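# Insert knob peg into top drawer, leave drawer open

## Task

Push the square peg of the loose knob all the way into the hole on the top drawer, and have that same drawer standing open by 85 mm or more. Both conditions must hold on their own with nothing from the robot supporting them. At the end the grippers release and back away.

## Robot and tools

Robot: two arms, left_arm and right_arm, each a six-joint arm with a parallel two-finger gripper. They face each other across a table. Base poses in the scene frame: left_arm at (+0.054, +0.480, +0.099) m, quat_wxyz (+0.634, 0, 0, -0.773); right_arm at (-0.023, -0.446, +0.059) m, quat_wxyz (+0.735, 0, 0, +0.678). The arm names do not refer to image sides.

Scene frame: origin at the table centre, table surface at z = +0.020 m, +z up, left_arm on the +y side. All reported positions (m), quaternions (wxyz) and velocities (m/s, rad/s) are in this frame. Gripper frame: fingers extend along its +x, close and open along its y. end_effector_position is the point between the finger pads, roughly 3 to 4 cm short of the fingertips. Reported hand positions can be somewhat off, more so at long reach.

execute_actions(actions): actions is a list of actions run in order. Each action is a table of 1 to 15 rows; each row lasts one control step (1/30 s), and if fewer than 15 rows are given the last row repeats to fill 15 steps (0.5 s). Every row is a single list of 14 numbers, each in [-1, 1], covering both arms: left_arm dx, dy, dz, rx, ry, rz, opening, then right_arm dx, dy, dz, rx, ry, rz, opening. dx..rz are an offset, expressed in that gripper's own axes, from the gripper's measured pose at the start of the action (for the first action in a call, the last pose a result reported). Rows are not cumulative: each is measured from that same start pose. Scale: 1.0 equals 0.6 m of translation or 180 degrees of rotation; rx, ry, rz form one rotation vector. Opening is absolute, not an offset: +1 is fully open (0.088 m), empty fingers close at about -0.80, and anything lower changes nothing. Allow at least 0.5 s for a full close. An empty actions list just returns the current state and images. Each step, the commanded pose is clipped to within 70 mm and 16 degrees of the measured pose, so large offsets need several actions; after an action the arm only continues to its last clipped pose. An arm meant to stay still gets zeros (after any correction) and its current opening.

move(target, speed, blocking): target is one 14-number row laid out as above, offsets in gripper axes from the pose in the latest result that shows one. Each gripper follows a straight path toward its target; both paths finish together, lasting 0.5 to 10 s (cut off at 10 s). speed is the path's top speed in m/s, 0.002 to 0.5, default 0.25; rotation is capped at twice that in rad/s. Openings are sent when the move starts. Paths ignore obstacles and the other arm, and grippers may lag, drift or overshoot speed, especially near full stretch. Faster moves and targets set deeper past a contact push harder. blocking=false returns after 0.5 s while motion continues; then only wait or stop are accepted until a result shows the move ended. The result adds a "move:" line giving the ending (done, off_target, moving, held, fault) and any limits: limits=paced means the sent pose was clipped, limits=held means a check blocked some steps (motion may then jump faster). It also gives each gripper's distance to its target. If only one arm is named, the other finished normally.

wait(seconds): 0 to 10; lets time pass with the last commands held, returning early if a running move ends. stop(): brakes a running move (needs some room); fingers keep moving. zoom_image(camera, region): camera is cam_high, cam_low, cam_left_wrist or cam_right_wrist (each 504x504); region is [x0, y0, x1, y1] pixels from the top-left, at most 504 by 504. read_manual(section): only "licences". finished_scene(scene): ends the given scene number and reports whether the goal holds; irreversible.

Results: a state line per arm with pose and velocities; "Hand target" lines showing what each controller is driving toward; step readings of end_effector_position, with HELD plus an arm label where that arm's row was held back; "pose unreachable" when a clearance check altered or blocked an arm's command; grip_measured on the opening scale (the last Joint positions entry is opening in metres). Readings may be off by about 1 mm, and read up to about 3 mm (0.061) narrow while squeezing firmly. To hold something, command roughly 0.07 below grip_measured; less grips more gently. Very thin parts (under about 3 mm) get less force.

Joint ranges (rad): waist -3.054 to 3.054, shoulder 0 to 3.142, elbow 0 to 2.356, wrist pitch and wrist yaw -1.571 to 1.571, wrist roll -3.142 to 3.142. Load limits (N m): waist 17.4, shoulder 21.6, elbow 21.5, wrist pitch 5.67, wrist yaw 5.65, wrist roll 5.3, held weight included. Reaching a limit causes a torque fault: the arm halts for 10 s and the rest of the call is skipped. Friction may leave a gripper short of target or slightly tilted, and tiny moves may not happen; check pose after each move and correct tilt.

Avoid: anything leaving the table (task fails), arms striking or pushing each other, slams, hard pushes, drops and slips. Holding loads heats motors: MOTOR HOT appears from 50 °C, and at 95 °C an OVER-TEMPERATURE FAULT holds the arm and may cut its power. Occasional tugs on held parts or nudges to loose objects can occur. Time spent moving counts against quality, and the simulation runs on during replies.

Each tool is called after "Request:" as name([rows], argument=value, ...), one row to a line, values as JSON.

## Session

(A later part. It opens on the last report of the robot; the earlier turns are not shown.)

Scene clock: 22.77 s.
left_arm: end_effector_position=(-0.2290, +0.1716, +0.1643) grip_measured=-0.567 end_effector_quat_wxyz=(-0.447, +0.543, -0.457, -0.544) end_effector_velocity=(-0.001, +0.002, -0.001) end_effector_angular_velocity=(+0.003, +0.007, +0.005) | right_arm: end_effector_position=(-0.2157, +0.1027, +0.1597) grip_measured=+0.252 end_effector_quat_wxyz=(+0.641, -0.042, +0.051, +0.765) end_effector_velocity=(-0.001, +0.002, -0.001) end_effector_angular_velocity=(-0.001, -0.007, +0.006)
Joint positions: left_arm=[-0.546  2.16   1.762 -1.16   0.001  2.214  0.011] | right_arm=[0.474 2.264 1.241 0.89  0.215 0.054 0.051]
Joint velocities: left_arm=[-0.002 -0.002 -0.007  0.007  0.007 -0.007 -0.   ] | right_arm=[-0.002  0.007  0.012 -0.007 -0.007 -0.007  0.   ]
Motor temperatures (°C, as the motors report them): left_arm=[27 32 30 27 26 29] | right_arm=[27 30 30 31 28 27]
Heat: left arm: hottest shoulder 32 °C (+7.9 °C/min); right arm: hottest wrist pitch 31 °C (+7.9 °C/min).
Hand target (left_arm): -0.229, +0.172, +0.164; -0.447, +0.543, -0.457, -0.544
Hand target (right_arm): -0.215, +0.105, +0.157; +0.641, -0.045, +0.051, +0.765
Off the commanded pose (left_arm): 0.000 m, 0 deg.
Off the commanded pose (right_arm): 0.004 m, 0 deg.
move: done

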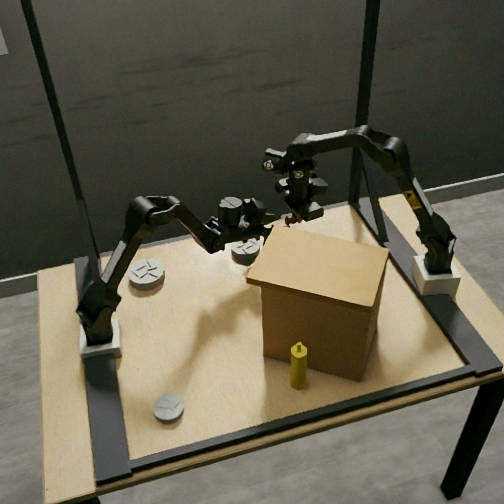

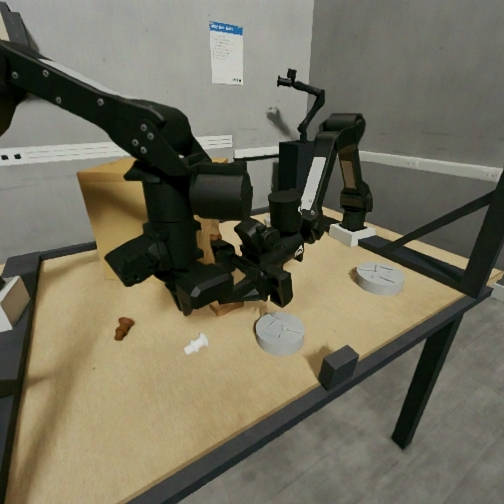

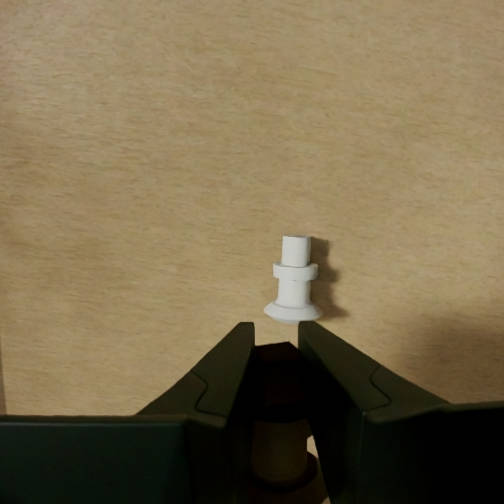

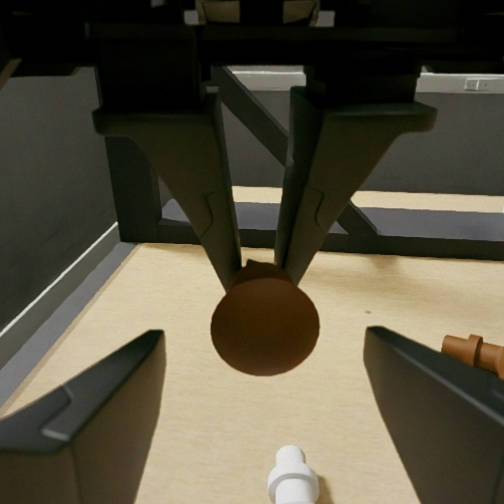

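Request:
move(target=[0,0,0,0,0,0,-0.66, 0.038,-0.002,0,0,0,0,0.25], speed=0.05)

Request:
zoom_image(camera="cam_high", region=[240, 180, 330, 250])

Scene clock: 23.77 s.
left_arm: end_effector_position=(-0.2290, +0.1716, +0.1643) grip_measured=-0.567 end_effector_quat_wxyz=(-0.447, +0.543, -0.457, -0.544) end_effector_velocity=(+0.003, +0.003, +0.002) end_effector_angular_velocity=(-0.002, -0.028, +0.000) | right_arm: end_effector_position=(-0.2184, +0.1227, +0.1602) grip_measured=+0.252 end_effector_quat_wxyz=(+0.641, -0.039, +0.051, +0.764) end_effector_velocity=(+0.002, +0.003, -0.001) end_effector_angular_velocity=(-0.001, -0.007, +0.001)
Joint positions: left_arm=[-0.546  2.16   1.762 -1.16   0.001  2.214  0.011] | right_arm=[0.463 2.319 1.345 0.845 0.205 0.054 0.051]
Joint velocities: left_arm=[-0.007 -0.002  0.002 -0.022 -0.022 -0.007 -0.   ] | right_arm=[-0.007  0.007  0.012 -0.007 -0.007 -0.007 -0.   ]
Motor temperatures (°C, as the motors report them): left_arm=[27 32 30 27 26 29] | right_arm=[27 30 30 31 28 27]
Heat: left arm: hottest shoulder 32 °C (+7.6 °C/min); right arm: hottest wrist pitch 31 °C (+7.6 °C/min).
Hand target (left_arm): -0.229, +0.172, +0.164; -0.447, +0.543, -0.457, -0.544
Hand target (right_arm): -0.218, +0.125, +0.157; +0.641, -0.042, +0.051, +0.765
Off the commanded pose (left_arm): 0.000 m, 0 deg.
Off the commanded pose (right_arm): 0.004 m, 0 deg.
move: done

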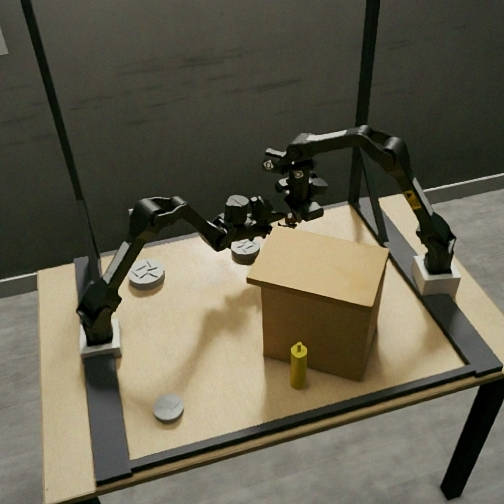

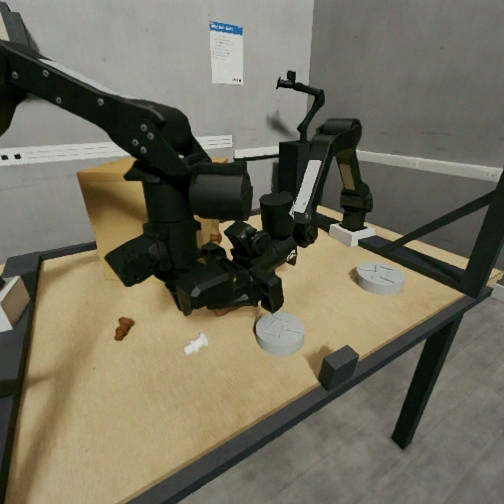

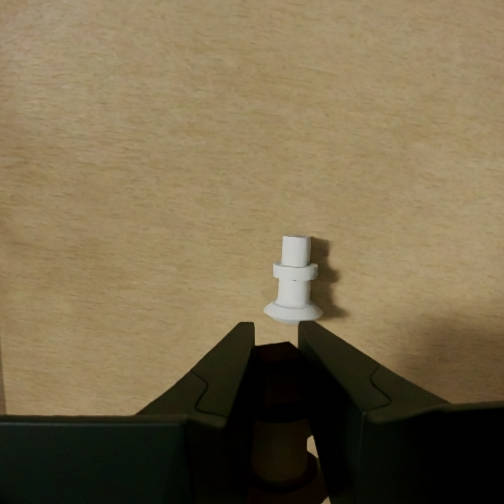

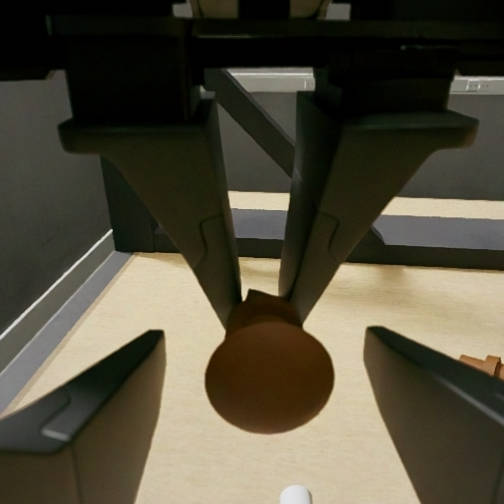

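Region (240, 180, 330, 250) of cam_high's 504x504 image, scaled by 5.600, with more detail than that image has.

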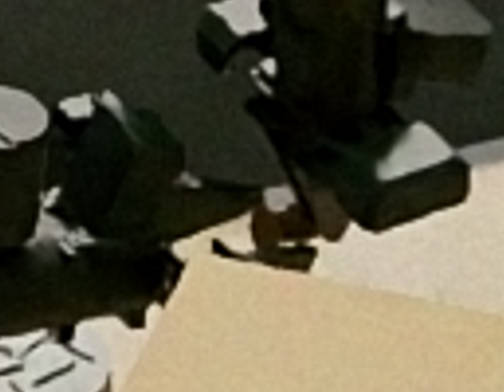

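Request:
move(target=[0,0,0,0,0,0,-0.66, 0,0,0,0,0,0,-0.33])

Scene clock: 24.67 s.
left_arm: end_effector_position=(-0.2290, +0.1716, +0.1643) grip_measured=-0.567 end_effector_quat_wxyz=(-0.447, +0.543, -0.457, -0.544) end_effector_velocity=(+0.001, +0.004, -0.001) end_effector_angular_velocity=(+0.004, -0.014, +0.000) | right_arm: end_effector_position=(-0.2185, +0.1230, +0.1601) grip_measured=-0.305 end_effector_quat_wxyz=(+0.641, -0.039, +0.051, +0.764) end_effector_velocity=(-0.002, -0.001, -0.002) end_effector_angular_velocity=(-0.015, -0.013, +0.011)
Joint positions: left_arm=[-0.546  2.16   1.762 -1.16   0.001  2.214  0.011] | right_arm=[0.463 2.319 1.347 0.844 0.205 0.054 0.024]
Joint velocities: left_arm=[-0.007 -0.002 -0.007 -0.007 -0.007 -0.007 -0.   ] | right_arm=[ 0.002 -0.002  0.002 -0.022 -0.007 -0.007 -0.   ]
Motor temperatures (°C, as the motors report them): left_arm=[27 33 31 27 26 29] | right_arm=[27 31 30 31 28 27]
Heat: left arm: hottest shoulder 33 °C (+9.7 °C/min); right arm: hottest shoulder 31 °C (+7.3 °C/min).
Hand target (left_arm): -0.229, +0.172, +0.164; -0.447, +0.543, -0.456, -0.544
Hand target (right_arm): -0.219, +0.123, +0.160; +0.641, -0.039, +0.051, +0.765
Off the commanded pose (left_arm): 0.000 m, 0 deg.
Off the commanded pose (right_arm): 0.000 m, 0 deg.
move: done

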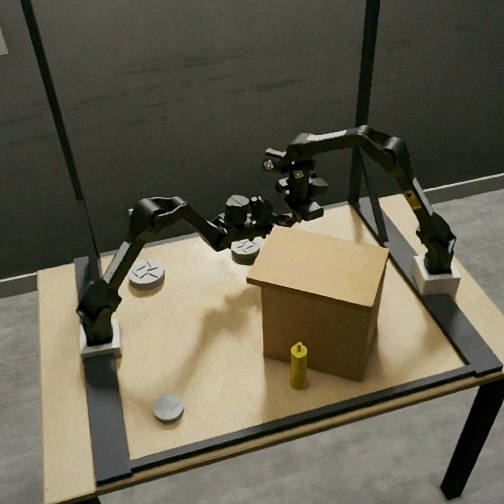

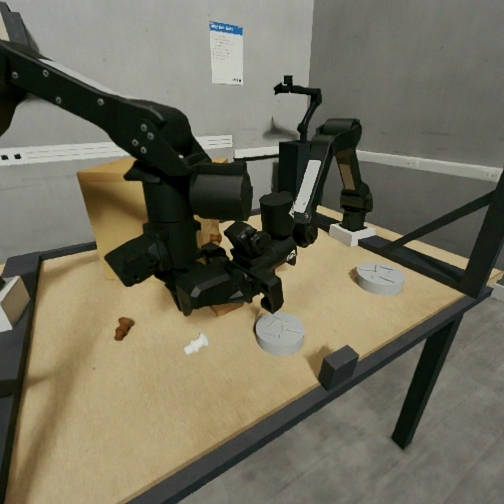

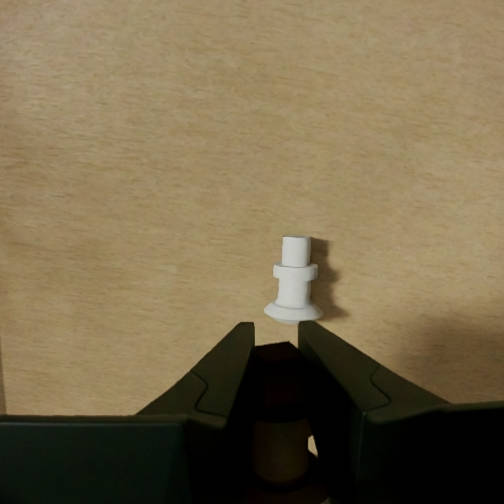

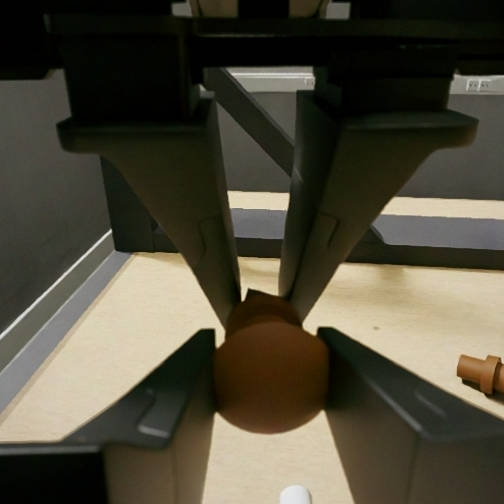

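Request:
zoom_image(camera="cam_right_wrist", region=[170, 270, 370, 450])

Request:
zoom_image(camera="cam_high", region=[260, 195, 320, 240])

Request:
zoom_image(camera="cam_left_wrist", region=[200, 320, 380, 504])

Region (170, 270, 370, 450) of cam_right_wrist's 504x504 image, scaled by 2.520, with more detail than that image has; it fills the top 454 rows of this view, and the rest is white.

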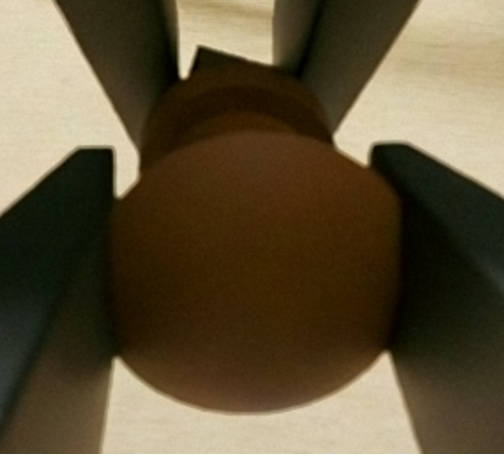

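Region (260, 195, 320, 240) of cam_high's 504x504 image, scaled by 8.400, with more detail than that image has; it fills the top 378 rows of this view, and the rest is white.

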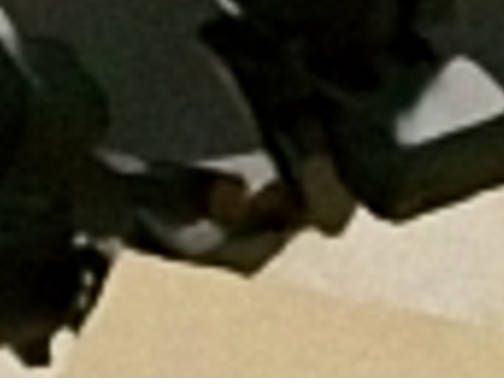

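Region (200, 320, 380, 504) of cam_left_wrist's 504x504 image, scaled by 2.739, with more detail than that image has; it fills the left 493 columns of this view, and the rest is white.

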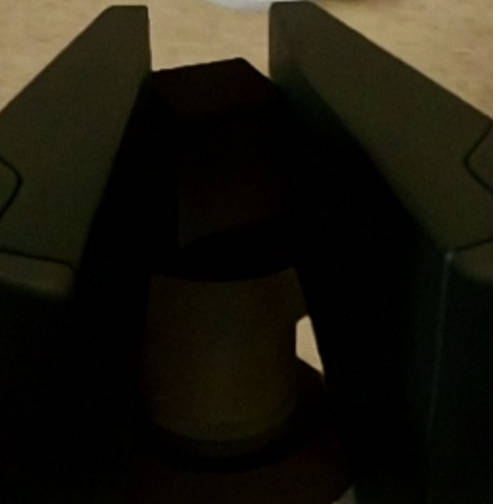

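Request:
move(target=[0,0,0,0,0,0,-0.66, 0,0,0,0,0,0,-0.41])

Request:
move(target=[0,0,0,0,0,0,-0.3, 0,0,0,0,0,0,-0.41])

Request:
move(target=[-0.05,0,0.08,0,0.15,0,-0.3, -0.05,0,0,0,-0.038,0,-0.41], speed=0.15)

Scene clock: 25.97 s.
left_arm: end_effector_position=(-0.2290, +0.1716, +0.1643) grip_measured=-0.567 end_effector_quat_wxyz=(-0.447, +0.543, -0.457, -0.544) end_effector_velocity=(-0.000, +0.003, +0.000) end_effector_angular_velocity=(+0.011, +0.001, +0.019) | right_arm: end_effector_position=(-0.2185, +0.1230, +0.1601) grip_measured=-0.305 end_effector_quat_wxyz=(+0.641, -0.039, +0.051, +0.764) end_effector_velocity=(+0.001, -0.001, -0.006) end_effector_angular_velocity=(-0.012, -0.027, +0.008)
Joint positions: left_arm=[-0.546  2.16   1.762 -1.16   0.001  2.214  0.011] | right_arm=[0.463 2.319 1.347 0.844 0.205 0.054 0.024]
Joint velocities: left_arm=[-0.002 -0.002 -0.002 -0.007  0.007 -0.022  0.   ] | right_arm=[-0.002  0.002 -0.007 -0.007 -0.007 -0.022 -0.   ]
Motor temperatures (°C, as the motors report them): left_arm=[27 33 31 27 26 29] | right_arm=[27 31 30 31 28 27]
Heat: left arm: hottest shoulder 33 °C (+9.2 °C/min); right arm: hottest shoulder 31 °C (+6.9 °C/min).
Hand target (left_arm): -0.229, +0.172, +0.164; -0.447, +0.543, -0.457, -0.544
Hand target (right_arm): -0.219, +0.123, +0.160; +0.641, -0.039, +0.051, +0.764
Off the commanded pose (left_arm): 0.000 m, 0 deg.
Off the commanded pose (right_arm): 0.000 m, 0 deg.
move: done

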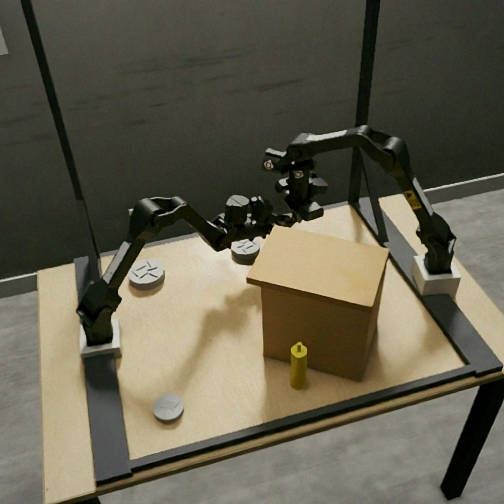

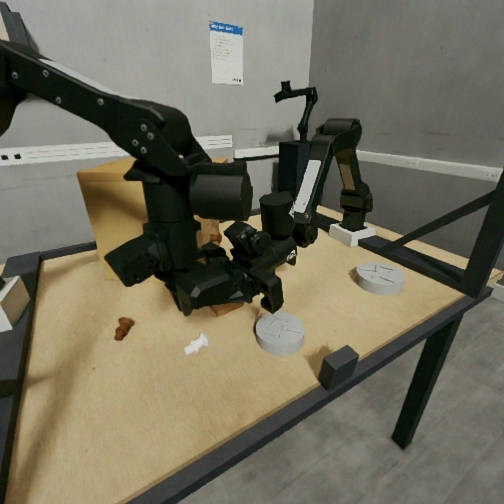

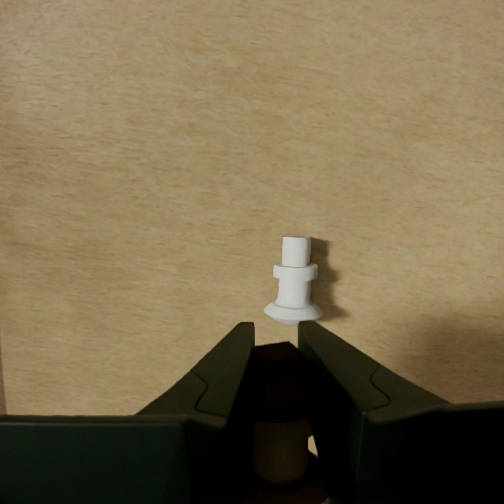

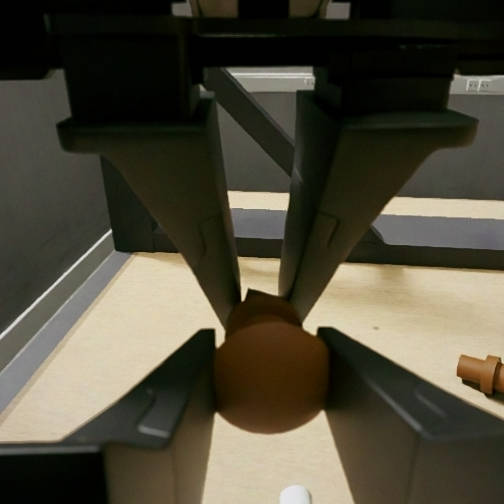

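Scene clock: 26.63 s.
left_arm: end_effector_position=(-0.2290, +0.1716, +0.1643) grip_measured=-0.306 end_effector_quat_wxyz=(-0.447, +0.543, -0.457, -0.544) end_effector_velocity=(+0.002, +0.002, +0.000) end_effector_angular_velocity=(+0.000, -0.010, -0.010) | right_arm: end_effector_position=(-0.2183, +0.1231, +0.1601) grip_measured=-0.305 end_effector_quat_wxyz=(+0.642, -0.039, +0.051, +0.764) end_effector_velocity=(+0.003, -0.001, -0.003) end_effector_angular_velocity=(-0.007, -0.027, -0.007)
Joint positions: left_arm=[-0.546  2.16   1.762 -1.16   0.001  2.214  0.024] | right_arm=[0.463 2.319 1.347 0.844 0.205 0.054 0.024]
Joint velocities: left_arm=[-0.002 -0.002 -0.002 -0.007 -0.007  0.007  0.001] | right_arm=[-0.002 -0.002 -0.007 -0.007  0.007 -0.022 -0.   ]
Motor temperatures (°C, as the motors report them): left_arm=[27 34 31 27 26 29] | right_arm=[27 32 30 32 28 27]
Heat: left arm: hottest shoulder 34 °C (+11.3 °C/min); right arm: hottest shoulder 32 °C (+9.0 °C/min).
Hand target (left_arm): -0.229, +0.172, +0.164; -0.447, +0.543, -0.457, -0.544
Hand target (right_arm): -0.218, +0.123, +0.160; +0.641, -0.039, +0.051, +0.764
Off the commanded pose (left_arm): 0.000 m, 0 deg.
Off the commanded pose (right_arm): 0.000 m, 0 deg.
move: done

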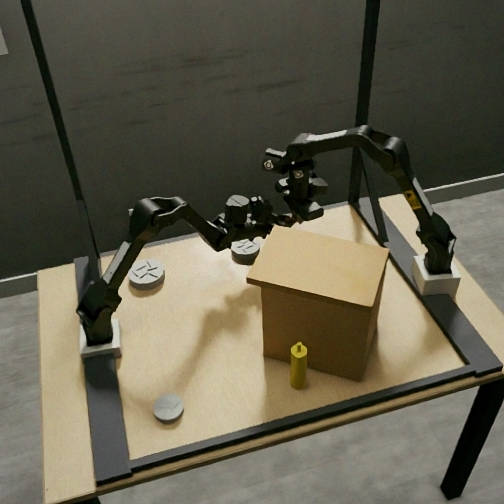

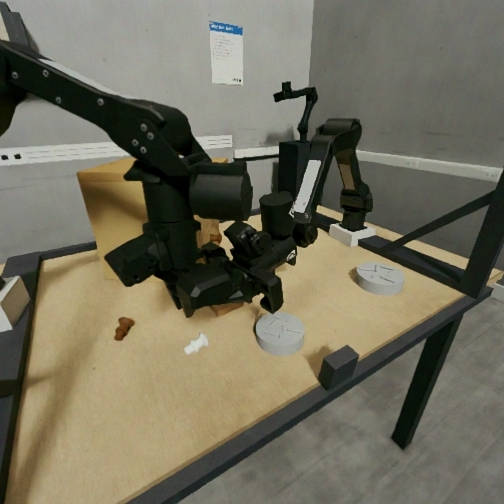

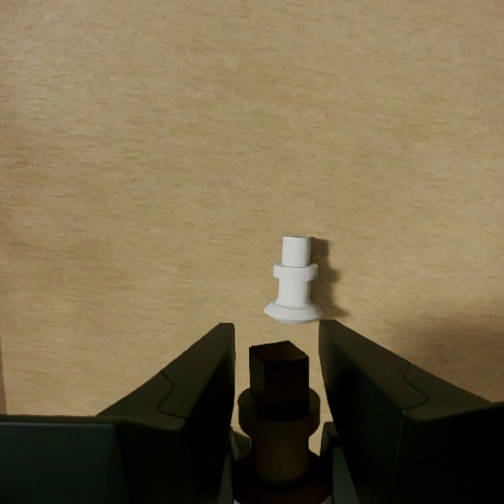

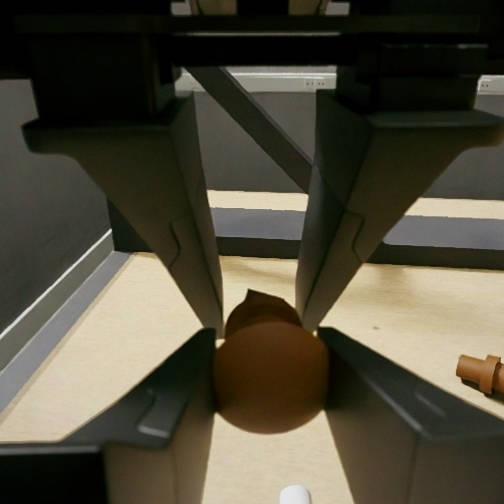

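Scene clock: 28.63 s.
left_arm: end_effector_position=(-0.2382, +0.2173, +0.1906) grip_measured=-0.303 end_effector_quat_wxyz=(-0.333, +0.655, -0.546, -0.403) end_effector_velocity=(+0.004, -0.000, +0.000) end_effector_angular_velocity=(-0.030, -0.018, +0.006) | right_arm: end_effector_position=(-0.2130, +0.0956, +0.1574) grip_measured=-0.305 end_effector_quat_wxyz=(+0.644, +0.002, +0.017, +0.765) end_effector_velocity=(-0.001, -0.002, +0.001) end_effector_angular_velocity=(+0.003, -0.006, +0.020)
Joint positions: left_arm=[-0.804  1.894  1.407 -0.889 -0.432  1.999  0.024] | right_arm=[0.477 2.316 1.188 1.11  0.224 0.033 0.024]
Joint velocities: left_arm=[-0.007 -0.007 -0.017  0.007 -0.037 -0.007 -0.   ] | right_arm=[-0.002 -0.007 -0.012  0.007 -0.022 -0.007 -0.   ]
Motor temperatures (°C, as the motors report them): left_arm=[27 35 31 27 26 29] | right_arm=[27 33 30 32 28 27]
Heat: left arm: hottest shoulder 35 °C (+12.6 °C/min); right arm: hottest shoulder 33 °C (+10.5 °C/min).
Hand target (left_arm): -0.237, +0.219, +0.194; -0.327, +0.656, -0.549, -0.402
Hand target (right_arm): -0.213, +0.094, +0.164; +0.644, +0.006, +0.012, +0.765
Off the commanded pose (left_arm): 0.004 m, 1 deg.
Off the commanded pose (right_arm): 0.007 m, 1 deg.
move: done

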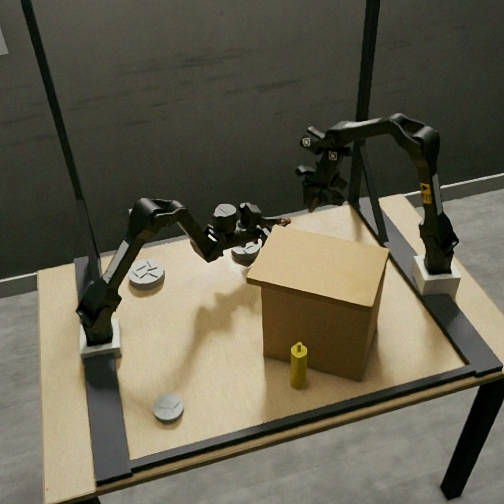

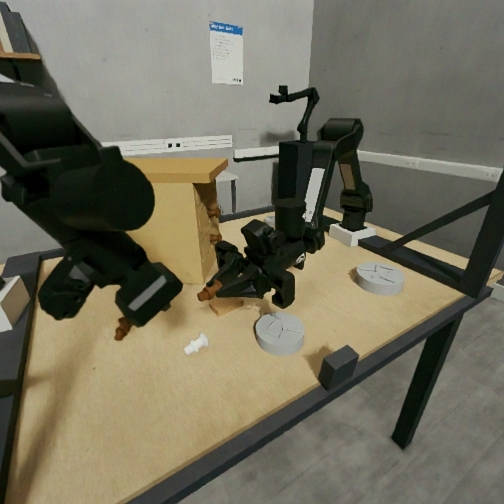

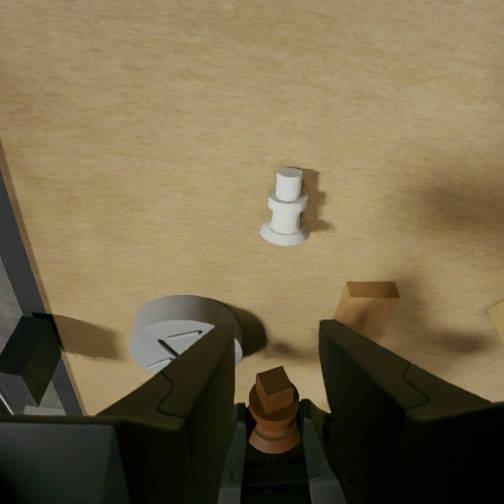

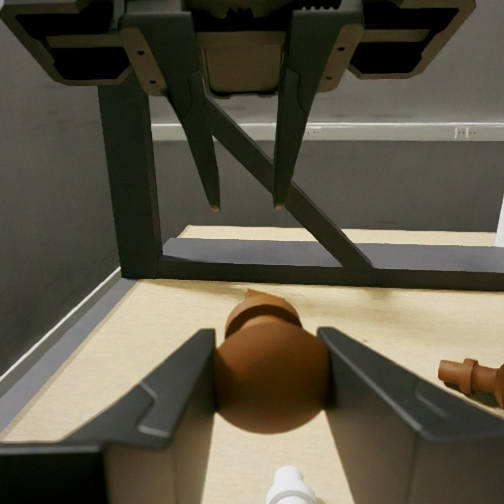

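Request:
zoom_image(camera="cam_left_wrist", region=[220, 350, 330, 470])

Request:
zoom_image(camera="cam_low", region=[180, 250, 280, 320])

Region (220, 350, 330, 470) of cam_left_wrist's 504x504 image, scaled by 4.200, with more detail than that image has; it fills the left 462 columns of this view, and the rest is white.

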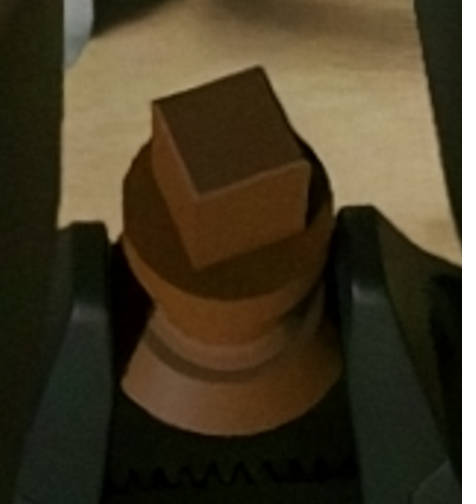

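Region (180, 250, 280, 320) of cam_low's 504x504 image, scaled by 5.040, with more detail than that image has; it fills the top 353 rows of this view, and the rest is white.

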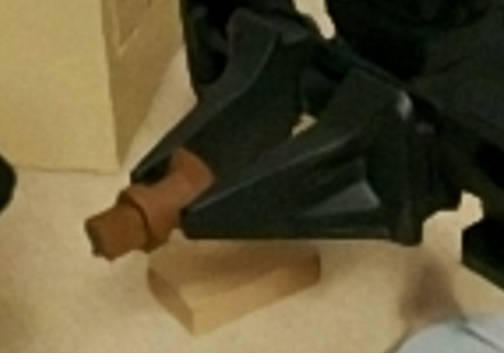

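Request:
move(target=[0,0,0,0,0,0,-0.3, 0,0,0,-0.111,0,0,-0.41], speed=0.3)

Request:
zoom_image(camera="cam_left_wrist", region=[200, 270, 420, 470])

Scene clock: 32.20 s.
left_arm: end_effector_position=(-0.2382, +0.2175, +0.1908) grip_measured=-0.303 end_effector_quat_wxyz=(-0.332, +0.655, -0.547, -0.402) end_effector_velocity=(+0.002, +0.001, +0.000) end_effector_angular_velocity=(-0.003, -0.007, +0.005) | right_arm: end_effector_position=(-0.2129, +0.0955, +0.1576) grip_measured=-0.305 end_effector_quat_wxyz=(+0.635, -0.107, -0.114, +0.757) end_effector_velocity=(-0.001, -0.001, -0.003) end_effector_angular_velocity=(-0.005, -0.040, +0.020)
Joint positions: left_arm=[-0.805  1.893  1.406 -0.888 -0.434  1.999  0.024] | right_arm=[ 0.477  2.316  1.187  1.111  0.224 -0.31   0.024]
Joint velocities: left_arm=[-0.002 -0.002 -0.002 -0.007 -0.007 -0.007 -0.   ] | right_arm=[-0.002 -0.002 -0.007 -0.007 -0.022 -0.037  0.   ]
Motor temperatures (°C, as the motors report them): left_arm=[27 36 31 27 26 29] | right_arm=[27 35 30 32 28 27]
Heat: left arm: hottest shoulder 36 °C (+13.0 °C/min); right arm: hottest shoulder 35 °C (+13.0 °C/min).
Hand target (left_arm): -0.238, +0.217, +0.191; -0.333, +0.655, -0.546, -0.403
Hand target (right_arm): -0.213, +0.096, +0.158; +0.634, -0.109, -0.116, +0.756
Off the commanded pose (left_arm): 0.000 m, 0 deg.
Off the commanded pose (right_arm): 0.000 m, 0 deg.
move: done

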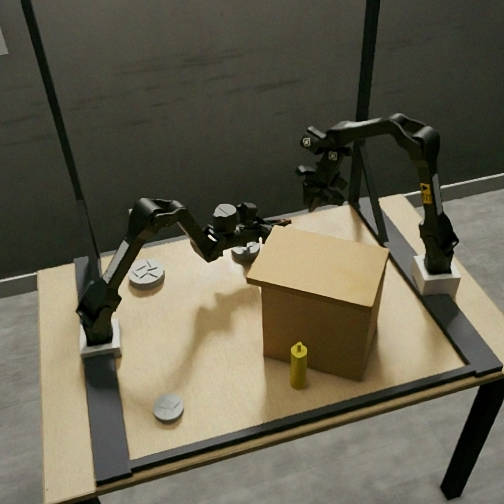

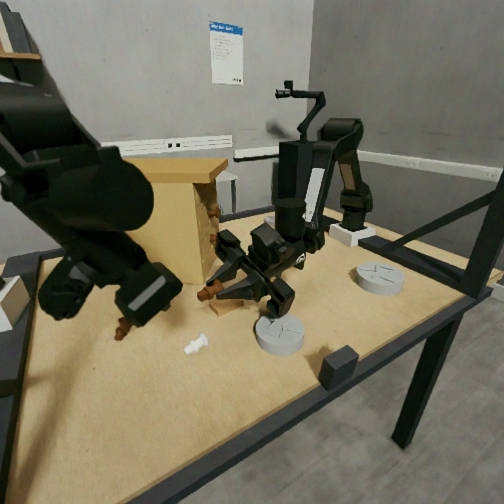

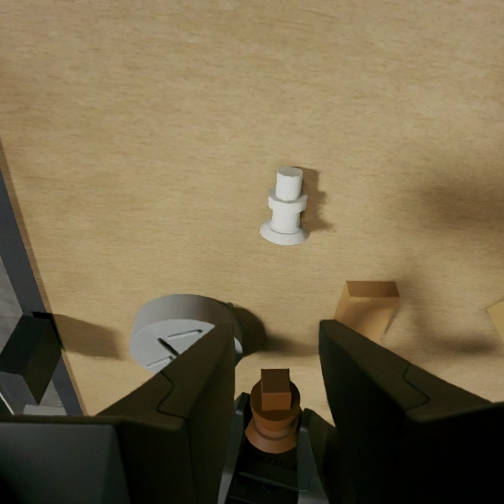

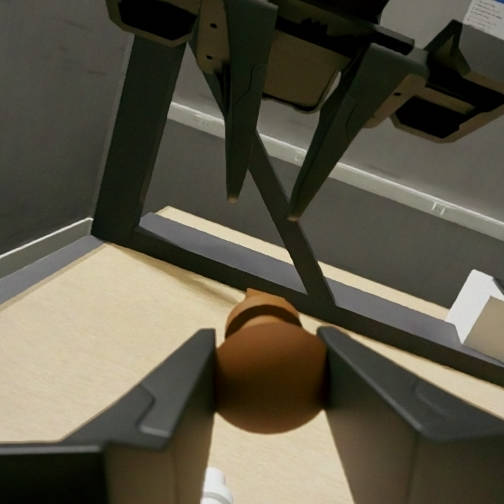

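Region (200, 270, 420, 470) of cam_left_wrist's 504x504 image, scaled by 2.291, with more detail than that image has; it fills the top 458 rows of this view, and the rest is white.

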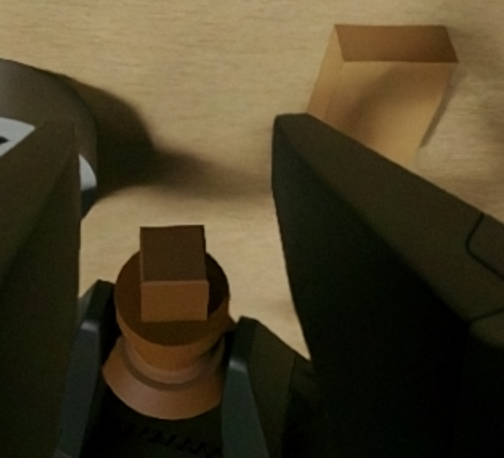

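Request:
move(target=[-0.14,-0.128,0.09,0,-0.1,0,-0.3, -0.382,-0.127,0.096,0.004,0.074,-0.227,-0.41], speed=0.25)

Scene clock: 35.43 s.
left_arm: end_effector_position=(-0.1794, +0.3129, +0.2398) grip_measured=-0.303 end_effector_quat_wxyz=(-0.413, +0.586, -0.489, -0.497) end_effector_velocity=(+0.005, +0.002, -0.000) end_effector_angular_velocity=(+0.005, -0.021, +0.005) | right_arm: end_effector_position=(-0.1218, -0.1175, +0.2382) grip_measured=-0.305 end_effector_quat_wxyz=(+0.867, -0.144, -0.067, +0.472) end_effector_velocity=(+0.001, -0.002, +0.000) end_effector_angular_velocity=(-0.004, +0.003, -0.005)
Joint positions: left_arm=[-0.834  1.575  1.293 -1.228 -0.153  1.933  0.024] | right_arm=[ 0.811  1.599  0.562  0.958  1.307 -0.244  0.024]
Joint velocities: left_arm=[-0.002 -0.002 -0.002 -0.022 -0.007 -0.007 -0.   ] | right_arm=[ 0.002 -0.017 -0.002 -0.037  0.007  0.022 -0.   ]
Motor temperatures (°C, as the motors report them): left_arm=[27 37 31 27 26 29] | right_arm=[27 36 30 33 28 27]
Heat: left arm: hottest shoulder 37 °C (+13.5 °C/min); right arm: hottest shoulder 36 °C (+13.5 °C/min).
Hand target (left_arm): -0.177, +0.316, +0.240; -0.414, +0.584, -0.488, -0.499
Hand target (right_arm): -0.121, -0.120, +0.239; +0.868, -0.143, -0.066, +0.472
Off the commanded pose (left_arm): 0.004 m, 0 deg.
Off the commanded pose (right_arm): 0.003 m, 0 deg.
move: done

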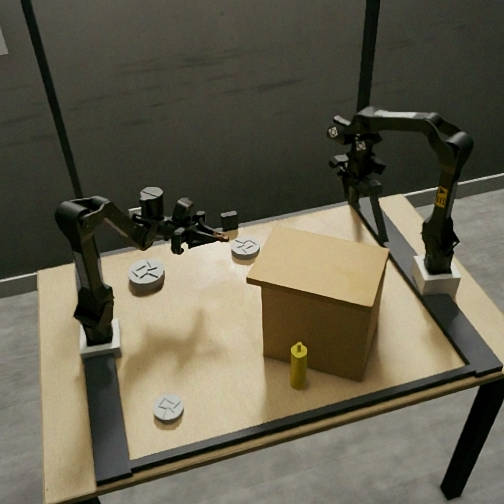

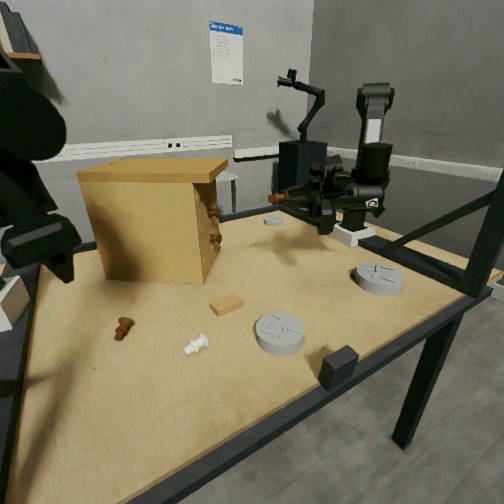

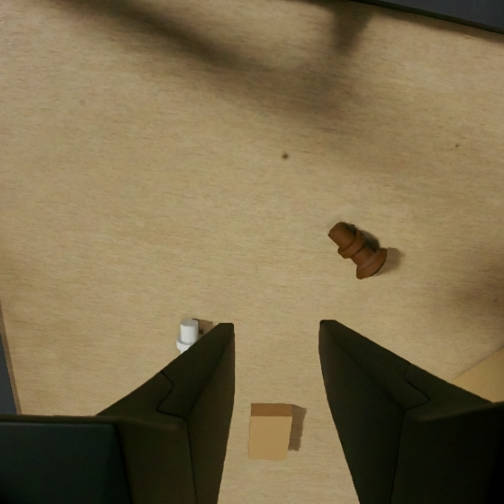

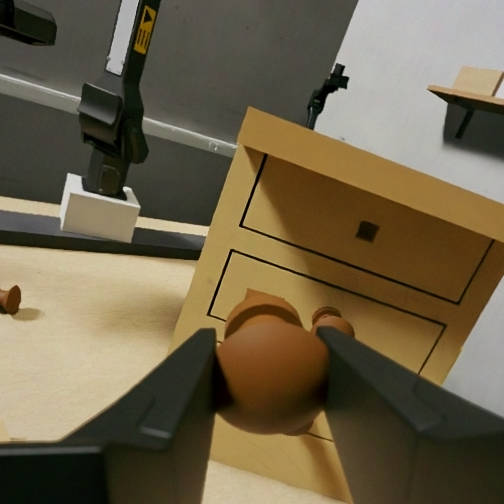

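Request:
move(target=[0,0,0,0,0,0,-0.3, 0.131,-0.133,-0.027,0,-0.006,0,-0.41], speed=0.15)

Request:
zoom_image(camera="cam_low", region=[180, 150, 320, 250])

Scene clock: 36.93 s.
left_arm: end_effector_position=(-0.1793, +0.3130, +0.2398) grip_measured=-0.303 end_effector_quat_wxyz=(-0.413, +0.586, -0.489, -0.497) end_effector_velocity=(-0.000, +0.004, -0.002) end_effector_angular_velocity=(+0.012, -0.003, +0.014) | right_arm: end_effector_position=(-0.0124, -0.0950, +0.2453) grip_measured=-0.305 end_effector_quat_wxyz=(+0.867, -0.140, -0.074, +0.473) end_effector_velocity=(+0.004, -0.000, +0.001) end_effector_angular_velocity=(+0.003, -0.004, +0.005)
Joint positions: left_arm=[-0.834  1.575  1.292 -1.228 -0.153  1.933  0.024] | right_arm=[ 0.388  1.454  0.427  1.02   0.879 -0.313  0.024]
Joint velocities: left_arm=[-0.007  0.002 -0.002 -0.007  0.007 -0.022 -0.   ] | right_arm=[-0.017 -0.007 -0.007  0.007 -0.022 -0.007 -0.   ]
Motor temperatures (°C, as the motors report them): left_arm=[27 37 31 27 26 29] | right_arm=[27 36 30 33 28 27]
Heat: left arm: hottest shoulder 37 °C (+13.0 °C/min); right arm: hottest shoulder 36 °C (+13.0 °C/min).
Hand target (left_arm): -0.179, +0.313, +0.240; -0.413, +0.586, -0.489, -0.497
Hand target (right_arm): -0.011, -0.096, +0.246; +0.866, -0.140, -0.076, +0.473
Off the commanded pose (left_arm): 0.000 m, 0 deg.
Off the commanded pose (right_arm): 0.002 m, 0 deg.
move: done

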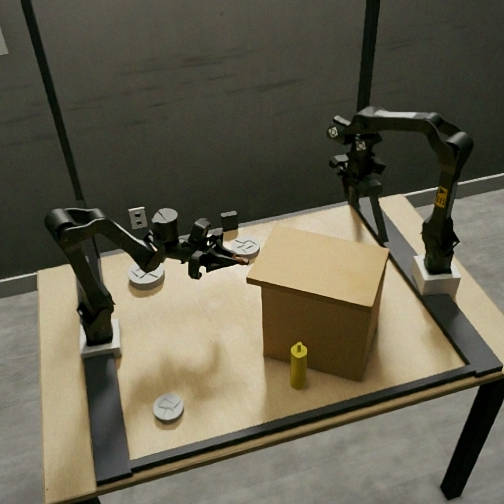

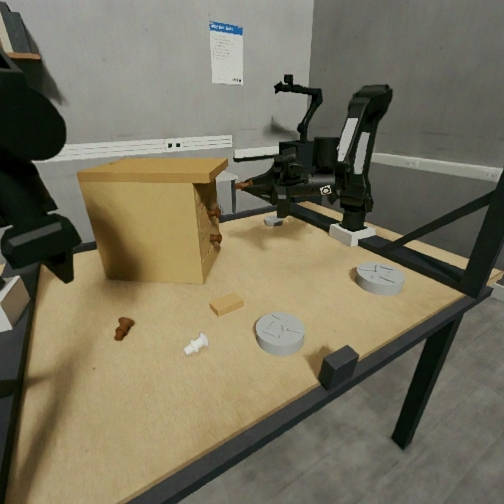

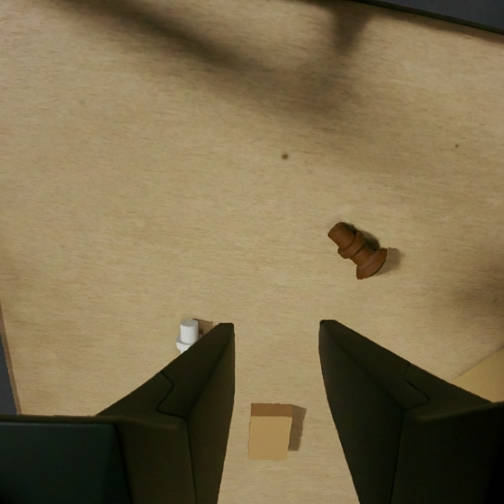

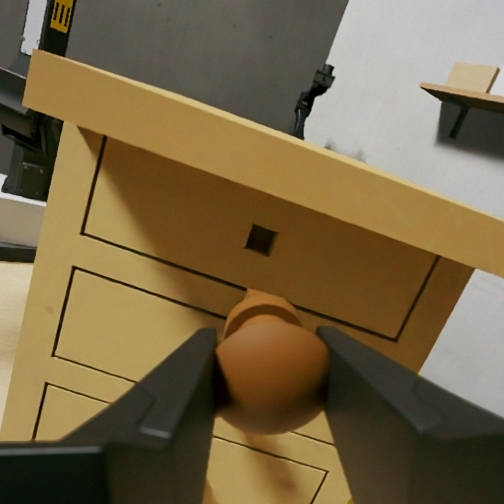

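Region (180, 150, 320, 250) of cam_low's 504x504 image, scaled by 3.600, with more detail than that image has; it fills the top 360 rows of this view, and the rest is white.

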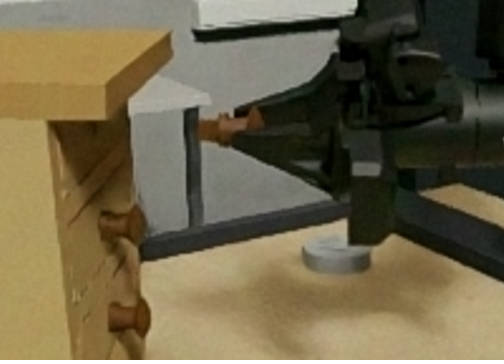

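Request:
zoom_image(camera="cam_low", region=[195, 165, 275, 245])

Request:
zoom_image(camera="cam_right_wrist", region=[200, 200, 340, 340])

Region (195, 165, 275, 245) of cam_low's 504x504 image, scaled by 6.300, with more detail than that image has.

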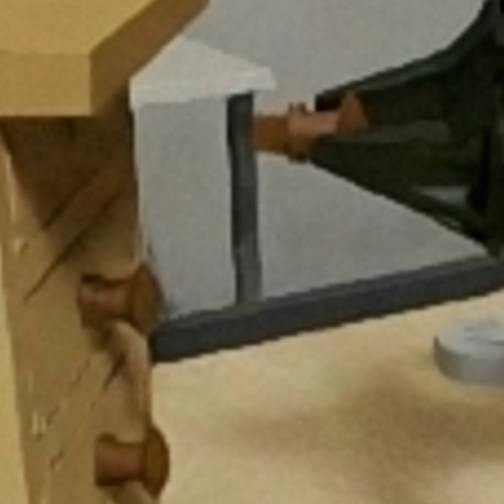

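Region (200, 200, 340, 340) of cam_right_wrist's 504x504 image, scaled by 3.600, with more detail than that image has.

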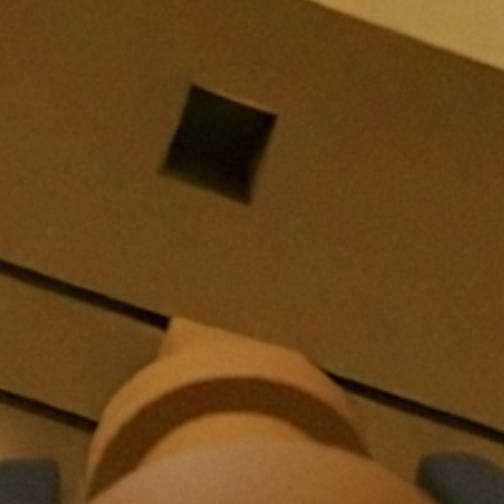

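Request:
move(target=[0,0,0,0,0,0,-0.3, 0.075,0,0,0.017,-0.011,-0.003,-0.41], speed=0.08)

Request:
zoom_image(camera="cam_low", region=[195, 165, 275, 245])

Request:
zoom_image(camera="cam_right_wrist", region=[200, 200, 340, 340])

Scene clock: 38.47 s.
left_arm: end_effector_position=(-0.1793, +0.3130, +0.2398) grip_measured=-0.303 end_effector_quat_wxyz=(-0.413, +0.586, -0.489, -0.497) end_effector_velocity=(+0.002, +0.001, +0.000) end_effector_angular_velocity=(-0.002, -0.011, -0.009) | right_arm: end_effector_position=(+0.0118, -0.0599, +0.2440) grip_measured=-0.305 end_effector_quat_wxyz=(+0.870, -0.114, -0.077, +0.473) end_effector_velocity=(+0.005, +0.001, +0.001) end_effector_angular_velocity=(-0.005, -0.017, -0.020)
Joint positions: left_arm=[-0.834  1.575  1.292 -1.228 -0.153  1.933  0.024] | right_arm=[ 0.259  1.605  0.516  1.126  0.75  -0.299  0.024]
Joint velocities: left_arm=[-0.002 -0.002 -0.002 -0.007 -0.007  0.007 -0.   ] | right_arm=[-0.012  0.007  0.007  0.007  0.007 -0.022 -0.   ]
Motor temperatures (°C, as the motors report them): left_arm=[27 36 31 27 26 29] | right_arm=[27 35 30 33 28 27]
Heat: left arm: hottest shoulder 36 °C (+10.9 °C/min); right arm: hottest shoulder 35 °C (+10.9 °C/min).
Hand target (left_arm): -0.179, +0.313, +0.240; -0.413, +0.586, -0.489, -0.497
Hand target (right_arm): +0.012, -0.057, +0.245; +0.871, -0.109, -0.077, +0.473
Off the commanded pose (left_arm): 0.000 m, 0 deg.
Off the commanded pose (right_arm): 0.003 m, 1 deg.
move: done

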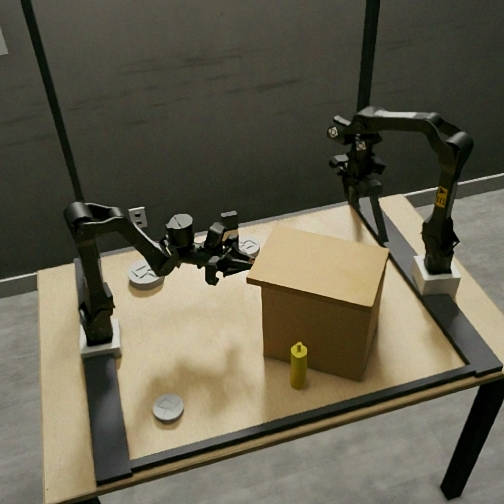

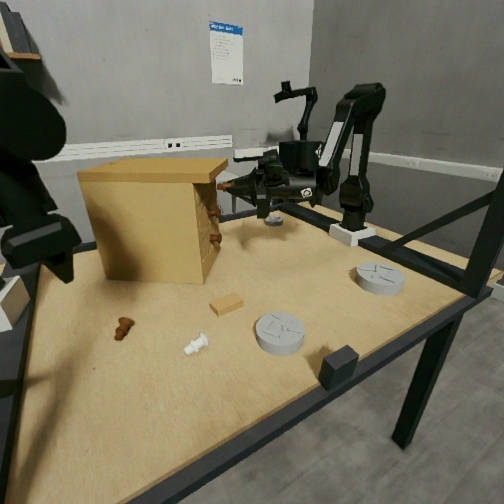

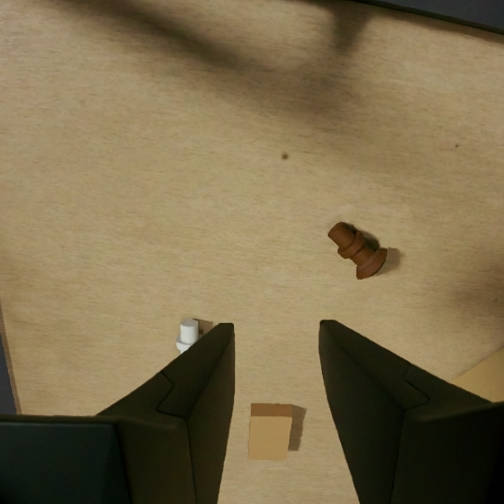

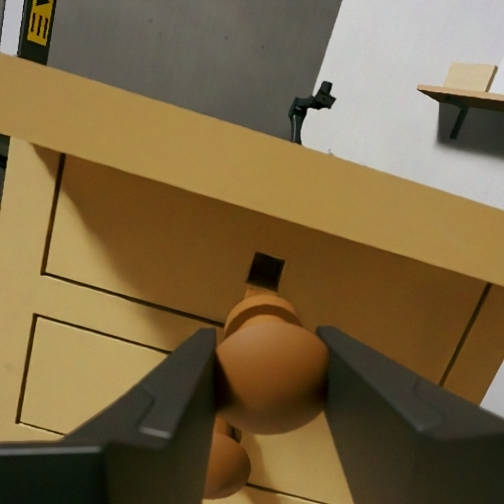

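Region (195, 165, 275, 245) of cam_low's 504x504 image, scaled by 6.300, with more detail than that image has.

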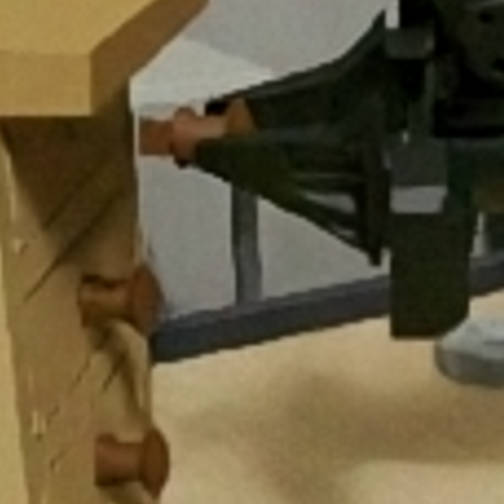

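Region (200, 200, 340, 340) of cam_right_wrist's 504x504 image, scaled by 3.600, with more detail than that image has.

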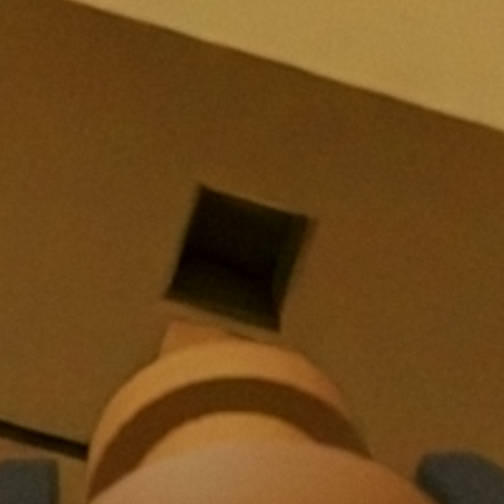

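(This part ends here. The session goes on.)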